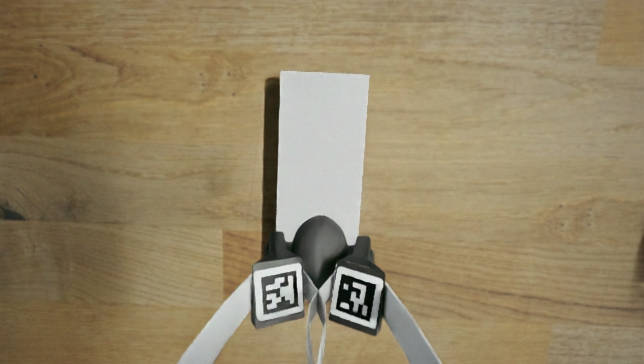

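Emit:
execute_actions:
  actions:
    - {"r1":{"joints":{"gripper_m":0.15}}}
  cameras: []

Emit:
execute_actions:
  actions:
    - {"r1":{"joints":{"lift_m":0.138}}}
  cameras: []

Emit:
execute_actions:
  actions:
    - {"r1":{"joints":{"gripper_m":-0.089}}}
  cameras: []

Emit:
execute_actions:
  actions:
    - {"r1":{"joints":{"lift_m":0.3}}}
  cameras: ["r1_wrist_camera"]

Scene clock: 197.50 s.
r1.base_odometry: x=-0.644 y=+1.067 heading=-0.785 (m, m, rad; r1's odometry frame)
r1.turned_by_wheels: +0.000 (rad since the last result)
r1.turned_by_imu: +0.000 (rad since the last result)
r1.base_tilt: forward=+0.3 right=-0.5 (deg)
r1.lidar_m: 2.04 1.80 1.32 1.27 1.31 1.78 2.69 1.18 1.29 1.24 0.70 2.13
r1.head_depth_mm: 1121 906 779 1626 1427 1274 1149 / 1113 901 778 1622 1423 1270 1157 / 1110 899 775 1647 1396 1266 1156 / 1105 896 771 1638 1393 1261 1157 / 1102 892 768 1615 1415 1263 1139 / 1098 892 767 1602 1413 1259 1138 / 1097 888 780 1606 1362 1258 1137
r1.base_status: not commanded
r1.joint_positions: lift_m=+0.300 arm_m=+0.432 wrist_yaw_rad=+0.000 wrist_pitch_rad=-1.567 wrist_roll_rad=+1.568 gripper_m=+0.150 head_pan_rad=-1.577 head_tilt_rad=-0.890
r1.joint_status: all done
r1.motor_effort: left_wheel=+1(2) right_wheel=+0(0) lift_m=+34(34) arm_m=+3(3) wrist_yaw_rad=+0(0) wrist_pitch_rad=-2(1) wrist_roll_rad=+1(1) gripper_m=+0(87) head_pan_rad=+3(3) head_tilt_rad=-3(4) (%)
r1.hand_pose: x=-0.0215 y=-0.5533 z=+0.1823 quat_wxyz=(+0.001, +0.001, -0.708, -0.706) (m; r1's base frame)
r1.wrist_depth_mm: 324 319 315 318 318 312 313 / 331 332 330 295 326 319 321 / 342 336 330 302 336 329 326 / 349 346 340 308 343 338 336 / 358 356 356 318 347 349 340 / 366 366 362 324 356 - 353 / 381 377 376 371 366 367 364
r2.base_odometry: x=+0.566 y=+0.565 heading=+2.095 (m, m, rad; r2's odometry frame)
r2.turned_by_wheels: +0.000 (rad since the last result)
r2.turned_by_imu: +0.000 (rad since the last result)
r2.base_tilt: forward=+0.8 right=+0.0 (deg)
r2.lidar_m: 2.31 2.44 2.15 2.10 2.22 2.51 2.46 1.05 0.80 0.78 0.82 1.17
r2.head_depth_mm: 3159 3375 3593 3482 881 727 940 / 3238 3369 3522 3720 881 730 945 / 3199 3323 3558 3739 889 731 953 / 3201 3359 3608 3711 894 736 951 / 3225 3387 3529 3722 897 741 955 / 3221 3441 3585 3722 904 740 960 / 3252 3424 3620 3772 911 748 961
r2.base_status: not commanded
r2.joint_positions: lift_m=+0.280 arm_m=+0.000 wrist_yaw_rad=+2.916 wrist_pitch_rad=-0.336 wrist_roll_rad=+0.011 gripper_m=+0.037 head_pan_rad=-1.563 head_tilt_rad=-0.297
r2.joint_status: not commanded
r2.motor_effort: left_wheel=+0(1) right_wheel=-1(2) lift_m=+22(23) arm_m=+0(0) wrist_yaw_rad=+1(1) wrist_pitch_rad=+8(8) wrist_roll_rad=+0(0) gripper_m=+0(0) head_pan_rad=-3(3) head_tilt_rad=-2(1) (%)
r2.hand_pose: x=+0.0310 y=+0.0831 z=+0.3116 quat_wxyz=(+0.197, +0.710, +0.038, +0.676) (m; r2's base frame)
r2.wrist_depth_mm: - - - - - - - / - - - - - - - / - - - - - - - / 881 - 854 848 840 857 844 / 671 - 713 676 684 656 660 / 552 551 - 542 - 551 545 / 472 485 - 487 456 458 459
r3.base_odometry: x=+1.604 y=+0.191 heading=+2.880 (m, m, rad; r3's odometry frame)
r3.turned_by_wheels: +0.000 (rad since the last result)
r3.turned_by_imu: +0.001 (rad since the last result)
r3.base_tilt: forward=-0.5 right=-0.7 (deg)
r3.lidar_m: 2.21 2.32 1.05 1.56 1.27 2.63 2.57 1.32 0.99 0.96 1.01 1.39
r3.head_depth_mm: 3432 3637 3812 3913 950 1111 1201 / 3454 3613 3850 3920 959 1108 1198 / 3444 3553 3950 3101 981 1110 1204 / 3522 - - - 989 1119 1210 / 3503 3733 3960 - 1001 1121 1223 / 3473 3709 3846 - 1008 1124 1216 / 3549 3642 1038 1018 1020 1130 1227
r3.base_status: not commanded
r3.joint_positions: lift_m=+0.280 arm_m=-0.003 wrist_yaw_rad=+2.927 wrist_pitch_rad=-0.512 wrist_roll_rad=+0.019 gripper_m=+0.037 head_pan_rad=-1.563 head_tilt_rad=-0.297
r3.joint_status: not commanded
r3.motor_effort: left_wheel=-2(2) right_wheel=+1(1) lift_m=+14(14) arm_m=+0(0) wrist_yaw_rad=+0(0) wrist_pitch_rad=+4(4) wrist_roll_rad=+0(0) gripper_m=-1(0) head_pan_rad=-2(2) head_tilt_rad=-3(2) (%)
r3.hand_pose: x=+0.0238 y=+0.0643 z=+0.2725 quat_wxyz=(+0.252, +0.705, +0.103, +0.655) (m; r3's base frame)
r3.wrist_depth_mm: - - - - - - - / 835 - 881 904 936 952 971 / 701 - 711 724 760 763 778 / 569 - 593 608 619 614 639 / 505 505 - 536 527 526 540 / - - - 447 462 463 467 / - - - 400 403 409 409
pictures: none
No camera images: the call's "cameras" was empty. Leave "cameras" out to get every camera's image.

Scene clock: 199.80 s.
r1.base_odometry: x=-0.644 y=+1.067 heading=-0.785 (m, m, rad; r1's odometry frame)
r1.turned_by_wheels: +0.000 (rad since the last result)
r1.turned_by_imu: +0.000 (rad since the last result)
r1.base_tilt: forward=+0.4 right=-0.5 (deg)
r1.lidar_m: 2.04 1.80 1.32 1.27 1.32 1.78 2.70 1.18 1.30 1.24 0.70 2.12
r1.head_depth_mm: 1123 909 779 1631 1432 1269 1146 / 1116 903 774 1622 1426 1271 1147 / 1112 899 774 1624 1418 1268 1160 / 1105 897 771 1617 1411 1272 1158 / 1098 895 770 1601 1414 1263 1139 / 1097 893 769 1603 1414 1260 1138 / 1094 888 782 1598 1359 1259 1136
r1.base_status: not commanded
r1.joint_positions: lift_m=+0.138 arm_m=+0.432 wrist_yaw_rad=+0.000 wrist_pitch_rad=-1.567 wrist_roll_rad=+1.568 gripper_m=+0.150 head_pan_rad=-1.577 head_tilt_rad=-0.890
r1.joint_status: all done
r1.motor_effort: left_wheel=+1(1) right_wheel=+0(0) lift_m=+28(28) arm_m=+4(3) wrist_yaw_rad=+0(0) wrist_pitch_rad=-1(1) wrist_roll_rad=+1(1) gripper_m=-1(1) head_pan_rad=+3(3) head_tilt_rad=-4(4) (%)
r1.hand_pose: x=-0.0215 y=-0.5533 z=+0.0205 quat_wxyz=(+0.001, +0.001, -0.708, -0.706) (m; r1's base frame)
r1.wrist_depth_mm: 168 167 164 136 164 163 162 / 173 172 141 139 167 168 167 / 176 175 144 143 171 172 170 / 182 181 148 146 175 176 175 / 186 184 152 149 180 180 178 / 191 190 156 153 187 - 183 / 197 196 160 158 191 193 189
r2.base_odometry: x=+0.566 y=+0.565 heading=+2.095 (m, m, rad; r2's odometry frame)
r2.turned_by_wheels: +0.000 (rad since the last result)
r2.turned_by_imu: +0.000 (rad since the last result)
r2.base_tilt: forward=+0.8 right=+0.2 (deg)
r2.lidar_m: 2.31 2.45 2.15 2.10 2.21 2.51 2.46 1.05 0.79 0.78 0.82 1.18
r2.head_depth_mm: 3190 3303 3528 3481 880 726 941 / 3227 3370 3534 3678 886 728 944 / 3248 3365 3537 3796 889 734 947 / 3258 3412 3582 3752 892 735 952 / 3227 3361 3510 3747 897 742 956 / 3209 3429 3575 3761 901 743 961 / 3299 3387 3692 3773 911 746 967
r2.base_status: not commanded
r2.joint_positions: lift_m=+0.280 arm_m=+0.000 wrist_yaw_rad=+2.916 wrist_pitch_rad=-0.336 wrist_roll_rad=+0.011 gripper_m=+0.037 head_pan_rad=-1.563 head_tilt_rad=-0.297
r2.joint_status: not commanded
r2.motor_effort: left_wheel=+2(2) right_wheel=-2(2) lift_m=+22(23) arm_m=+0(0) wrist_yaw_rad=+0(1) wrist_pitch_rad=+8(8) wrist_roll_rad=+0(1) gripper_m=+0(0) head_pan_rad=-3(2) head_tilt_rad=-2(1) (%)
r2.hand_pose: x=+0.0310 y=+0.0831 z=+0.3116 quat_wxyz=(+0.197, +0.710, +0.038, +0.676) (m; r2's base frame)
r2.wrist_depth_mm: - - - - - - - / - - - - - - - / - - - - - - - / 881 - 844 856 834 841 860 / 670 - 719 665 687 672 661 / 547 560 - 544 - 541 544 / 471 481 - 480 461 463 457
r3.base_odometry: x=+1.604 y=+0.191 heading=+2.880 (m, m, rad; r3's odometry frame)
r3.turned_by_wheels: +0.000 (rad since the last result)
r3.turned_by_imu: +0.000 (rad since the last result)
r3.base_tilt: forward=-0.3 right=-0.8 (deg)
r3.lidar_m: 2.21 2.32 1.05 1.57 1.27 2.64 2.57 1.32 0.99 0.96 1.01 1.39
r3.head_depth_mm: 3440 3634 3865 3903 952 1111 1200 / 3456 3667 3902 3980 966 1112 1206 / 3433 3644 3943 3069 971 1114 1205 / 3432 - - - 987 1119 1211 / 3444 3701 3923 - 998 1123 1219 / 3415 3725 3859 - 1010 1130 1212 / 3480 3589 1041 1015 1024 1134 1226
r3.base_status: not commanded
r3.joint_positions: lift_m=+0.280 arm_m=-0.003 wrist_yaw_rad=+2.927 wrist_pitch_rad=-0.512 wrist_roll_rad=+0.019 gripper_m=+0.037 head_pan_rad=-1.563 head_tilt_rad=-0.297
r3.joint_status: not commanded
r3.motor_effort: left_wheel=-2(1) right_wheel=+1(1) lift_m=+14(14) arm_m=+0(0) wrist_yaw_rad=+1(1) wrist_pitch_rad=+4(4) wrist_roll_rad=+0(0) gripper_m=-1(0) head_pan_rad=-2(3) head_tilt_rad=-1(2) (%)
r3.hand_pose: x=+0.0238 y=+0.0643 z=+0.2725 quat_wxyz=(+0.252, +0.705, +0.103, +0.655) (m; r3's base frame)
r3.wrist_depth_mm: - - - - - - - / 825 - 902 903 920 950 987 / 690 - 727 732 740 760 762 / 577 - 592 605 618 615 636 / 505 499 - 539 524 526 535 / - - - 439 457 458 469 / - - - 407 402 409 412
pictures: none
No camera images: the call's "cameras" was empty. Leave "cameras" out to get every camera's image.

Scene clock: 202.67 s.
r1.base_odometry: x=-0.644 y=+1.067 heading=-0.785 (m, m, rad; r1's odometry frame)
r1.turned_by_wheels: +0.000 (rad since the last result)
r1.turned_by_imu: +0.000 (rad since the last result)
r1.base_tilt: forward=+0.4 right=-0.5 (deg)
r1.lidar_m: 2.04 1.81 1.32 1.27 1.31 1.78 2.70 1.18 1.30 1.24 0.69 2.13
r1.head_depth_mm: 1120 908 778 1624 1428 1275 1146 / 1117 898 777 1616 1419 1271 1146 / 1113 900 776 1617 1423 1263 1160 / 1110 900 772 1619 1410 1269 1160 / 1097 893 770 1607 1413 1259 1142 / 1097 889 767 1615 1417 1260 1136 / 1091 887 766 1609 1361 1257 1136
r1.base_status: not commanded
r1.joint_positions: lift_m=+0.138 arm_m=+0.432 wrist_yaw_rad=+0.000 wrist_pitch_rad=-1.563 wrist_roll_rad=+1.568 gripper_m=-0.064 head_pan_rad=-1.577 head_tilt_rad=-0.890
r1.joint_status: gripper_m off_target (ended at -0.064, target -0.089)
r1.motor_effort: left_wheel=+1(1) right_wheel=+0(1) lift_m=+30(30) arm_m=+4(4) wrist_yaw_rad=+0(0) wrist_pitch_rad=-3(4) wrist_roll_rad=+1(1) gripper_m=-100(100) head_pan_rad=+3(3) head_tilt_rad=-4(3) (%)
r1.hand_pose: x=-0.0215 y=-0.5544 z=+0.0203 quat_wxyz=(+0.001, +0.001, -0.710, -0.705) (m; r1's base frame)
r1.wrist_depth_mm: 168 167 164 131 130 163 162 / 173 172 169 133 134 167 166 / 176 176 174 137 137 170 170 / 181 181 178 141 141 175 174 / 186 184 145 143 145 180 178 / 192 190 149 148 146 183 184 / 196 195 155 152 153 189 188
r2.base_odometry: x=+0.566 y=+0.565 heading=+2.095 (m, m, rad; r2's odometry frame)
r2.turned_by_wheels: +0.000 (rad since the last result)
r2.turned_by_imu: +0.000 (rad since the last result)
r2.base_tilt: forward=+0.9 right=+0.0 (deg)
r2.lidar_m: 2.31 2.45 2.14 2.10 2.21 2.51 2.46 1.04 0.80 0.78 0.82 1.18
r2.head_depth_mm: 3192 3403 3510 3505 883 728 941 / 3228 3338 3545 3686 883 730 948 / 3234 3362 3496 3764 887 734 949 / 3193 3417 3511 3765 892 734 952 / 3260 3357 3521 3742 898 738 956 / 3230 3423 3581 3755 902 744 959 / 3283 3359 3677 3797 907 745 959
r2.base_status: not commanded
r2.joint_positions: lift_m=+0.280 arm_m=+0.000 wrist_yaw_rad=+2.916 wrist_pitch_rad=-0.336 wrist_roll_rad=+0.011 gripper_m=+0.037 head_pan_rad=-1.563 head_tilt_rad=-0.297
r2.joint_status: not commanded
r2.motor_effort: left_wheel=+3(2) right_wheel=-2(2) lift_m=+22(23) arm_m=+0(0) wrist_yaw_rad=+1(1) wrist_pitch_rad=+8(8) wrist_roll_rad=+1(0) gripper_m=+0(0) head_pan_rad=-3(3) head_tilt_rad=-2(2) (%)
r2.hand_pose: x=+0.0310 y=+0.0831 z=+0.3116 quat_wxyz=(+0.197, +0.710, +0.038, +0.676) (m; r2's base frame)
r2.wrist_depth_mm: - - - - - - - / - - - - - - - / - - - - - - - / 900 - 883 873 859 855 837 / 673 - 722 661 683 674 654 / 563 566 - 539 - 546 545 / 472 482 - 485 463 461 459
r3.base_odometry: x=+1.604 y=+0.191 heading=+2.880 (m, m, rad; r3's odometry frame)
r3.turned_by_wheels: +0.000 (rad since the last result)
r3.turned_by_imu: +0.000 (rad since the last result)
r3.base_tilt: forward=-0.5 right=-0.8 (deg)
r3.lidar_m: 2.21 2.32 1.05 1.56 1.27 2.64 2.57 1.32 0.99 0.96 1.01 1.39
r3.head_depth_mm: 3498 3680 3850 3897 950 1104 1199 / 3451 3654 3803 3997 964 1110 1205 / 3487 3640 3965 3112 969 1123 1213 / 3454 - 3961 - 985 1113 1208 / 3479 3726 3911 - 1000 1122 1215 / 3475 3665 - - 1005 1128 1220 / 3516 3673 1036 1018 1020 1134 1222
r3.base_status: not commanded
r3.joint_positions: lift_m=+0.280 arm_m=-0.003 wrist_yaw_rad=+2.927 wrist_pitch_rad=-0.512 wrist_roll_rad=+0.019 gripper_m=+0.037 head_pan_rad=-1.563 head_tilt_rad=-0.297
r3.joint_status: not commanded
r3.motor_effort: left_wheel=-3(2) right_wheel=+1(1) lift_m=+14(14) arm_m=+0(0) wrist_yaw_rad=-1(0) wrist_pitch_rad=+4(4) wrist_roll_rad=+0(0) gripper_m=-1(1) head_pan_rad=-2(2) head_tilt_rad=-2(2) (%)
r3.hand_pose: x=+0.0238 y=+0.0643 z=+0.2725 quat_wxyz=(+0.252, +0.705, +0.103, +0.655) (m; r3's base frame)
r3.wrist_depth_mm: - - - - - - - / 809 - 864 955 932 940 1000 / 693 - 704 722 743 752 765 / 580 - 601 607 614 625 641 / 493 502 - 538 524 536 540 / - - - 446 462 461 467 / - - - 403 405 410 416
pictures: none
No camera images: the call's "cameras" was empty. Leave "cameras" out to get every camera's image.

Scene clock: 204.97 s.
r1.base_odometry: x=-0.644 y=+1.067 heading=-0.785 (m, m, rad; r1's odometry frame)
r1.turned_by_wheels: +0.000 (rad since the last result)
r1.turned_by_imu: +0.000 (rad since the last result)
r1.base_tilt: forward=+0.4 right=-0.5 (deg)
r1.lidar_m: 2.04 1.80 1.33 1.27 1.32 1.78 2.69 1.18 1.30 1.24 0.70 2.13
r1.head_depth_mm: 1121 906 777 1629 1431 1273 1145 / 1118 902 775 1617 1423 1271 1155 / 1111 899 773 1641 1354 1265 1160 / 1109 896 771 1646 1200 1261 1158 / 1101 896 771 1609 1415 1263 1139 / 1098 891 767 1600 1406 1264 1135 / 1091 889 766 1602 1358 1259 1135
r1.base_status: not commanded
r1.joint_positions: lift_m=+0.300 arm_m=+0.432 wrist_yaw_rad=+0.000 wrist_pitch_rad=-1.563 wrist_roll_rad=+1.568 gripper_m=-0.075 head_pan_rad=-1.577 head_tilt_rad=-0.890
r1.joint_status: all done
r1.on_its_own: gripper_m is held at -0.078, not at your -0.089, by its stall guard, which is still easing
r1.motor_effort: left_wheel=+1(1) right_wheel=-1(1) lift_m=+37(39) arm_m=+3(4) wrist_yaw_rad=+0(0) wrist_pitch_rad=-3(3) wrist_roll_rad=+1(1) gripper_m=-69(100) head_pan_rad=+3(3) head_tilt_rad=-4(4) (%)
r1.hand_pose: x=-0.0215 y=-0.5544 z=+0.1821 quat_wxyz=(+0.001, +0.001, -0.710, -0.705) (m; r1's base frame)
r1.wrist_depth_mm: 328 324 316 130 130 313 309 / 333 329 325 133 133 319 318 / 342 338 333 137 137 328 327 / 352 346 341 140 140 338 336 / 356 359 145 143 144 345 339 / 370 364 148 147 146 352 349 / 380 375 155 151 152 363 359
r2.base_odometry: x=+0.566 y=+0.565 heading=+2.095 (m, m, rad; r2's odometry frame)
r2.turned_by_wheels: +0.000 (rad since the last result)
r2.turned_by_imu: +0.000 (rad since the last result)
r2.base_tilt: forward=+0.8 right=+0.0 (deg)
r2.lidar_m: 2.31 2.45 2.15 2.09 2.22 2.51 2.46 1.05 0.80 0.78 0.82 1.18
r2.head_depth_mm: 3177 3387 3550 3506 878 725 940 / 3231 3367 3530 3714 884 728 948 / 3180 3421 3521 3740 890 733 947 / 3222 3361 3545 3726 893 737 954 / 3221 3354 3483 3782 899 741 955 / 3233 3437 3632 3764 905 741 962 / 3263 3422 3645 3811 911 747 963
r2.base_status: not commanded
r2.joint_positions: lift_m=+0.280 arm_m=+0.000 wrist_yaw_rad=+2.916 wrist_pitch_rad=-0.336 wrist_roll_rad=+0.011 gripper_m=+0.037 head_pan_rad=-1.563 head_tilt_rad=-0.297
r2.joint_status: not commanded
r2.motor_effort: left_wheel=+1(2) right_wheel=-2(2) lift_m=+21(23) arm_m=+0(0) wrist_yaw_rad=+1(0) wrist_pitch_rad=+8(8) wrist_roll_rad=+0(0) gripper_m=+0(1) head_pan_rad=-3(3) head_tilt_rad=-2(1) (%)
r2.hand_pose: x=+0.0310 y=+0.0831 z=+0.3116 quat_wxyz=(+0.197, +0.710, +0.038, +0.676) (m; r2's base frame)
r2.wrist_depth_mm: - - - - - - - / - - - - - - - / - - - - - - - / 876 - 870 859 871 862 866 / 698 - 703 677 691 681 655 / 558 559 - 540 - 546 541 / 470 486 - 477 457 465 461
r3.base_odometry: x=+1.604 y=+0.191 heading=+2.880 (m, m, rad; r3's odometry frame)
r3.turned_by_wheels: +0.000 (rad since the last result)
r3.turned_by_imu: +0.000 (rad since the last result)
r3.base_tilt: forward=-0.4 right=-0.8 (deg)
r3.lidar_m: 2.20 2.32 1.05 1.57 1.27 2.63 2.57 1.32 0.99 0.96 1.01 1.39
r3.head_depth_mm: 3422 3609 3882 3837 955 1106 1203 / 3434 3627 3896 3976 968 1113 1208 / 3450 3601 3953 3007 973 1112 1215 / 3462 - - - 985 1125 1208 / 3436 3655 3983 - 996 1119 1214 / 3450 3712 3841 - 1007 1126 1213 / 3543 3584 1034 1020 1019 1130 1218
r3.base_status: not commanded
r3.joint_positions: lift_m=+0.280 arm_m=-0.003 wrist_yaw_rad=+2.927 wrist_pitch_rad=-0.512 wrist_roll_rad=+0.019 gripper_m=+0.037 head_pan_rad=-1.563 head_tilt_rad=-0.297
r3.joint_status: not commanded
r3.motor_effort: left_wheel=-2(2) right_wheel=+1(1) lift_m=+14(14) arm_m=-1(0) wrist_yaw_rad=+0(1) wrist_pitch_rad=+4(4) wrist_roll_rad=+0(1) gripper_m=+0(0) head_pan_rad=-2(2) head_tilt_rad=-2(2) (%)
r3.hand_pose: x=+0.0238 y=+0.0643 z=+0.2725 quat_wxyz=(+0.252, +0.705, +0.103, +0.655) (m; r3's base frame)
r3.wrist_depth_mm: - - - - - - - / 841 - 888 888 931 935 978 / 687 - 717 711 756 773 760 / 577 - 603 606 618 623 635 / 501 503 - 533 522 525 546 / - - - 439 463 463 475 / - - - 403 404 408 413
pictures: r1_wrist_camera
camera_calibration (this result's frames):
r1_wrist_camera: T_world_to_cam=[[-0.0464379, 0.998868, -0.0102926, 0.556445], [0.984737, 0.0475063, 0.167439, 0.0476018], [0.167738, -0.00235998, -0.985829, 0.344815], [0, 0, 0, 1]] pos_world=[-0.0788737, -0.557263, 0.337685]
Images, in order (width x height): r1_wrist_camera 644x364.

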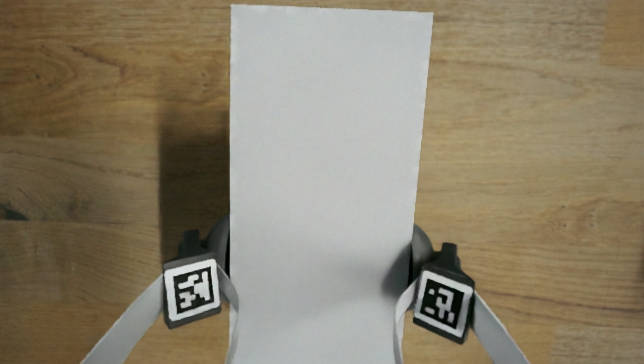

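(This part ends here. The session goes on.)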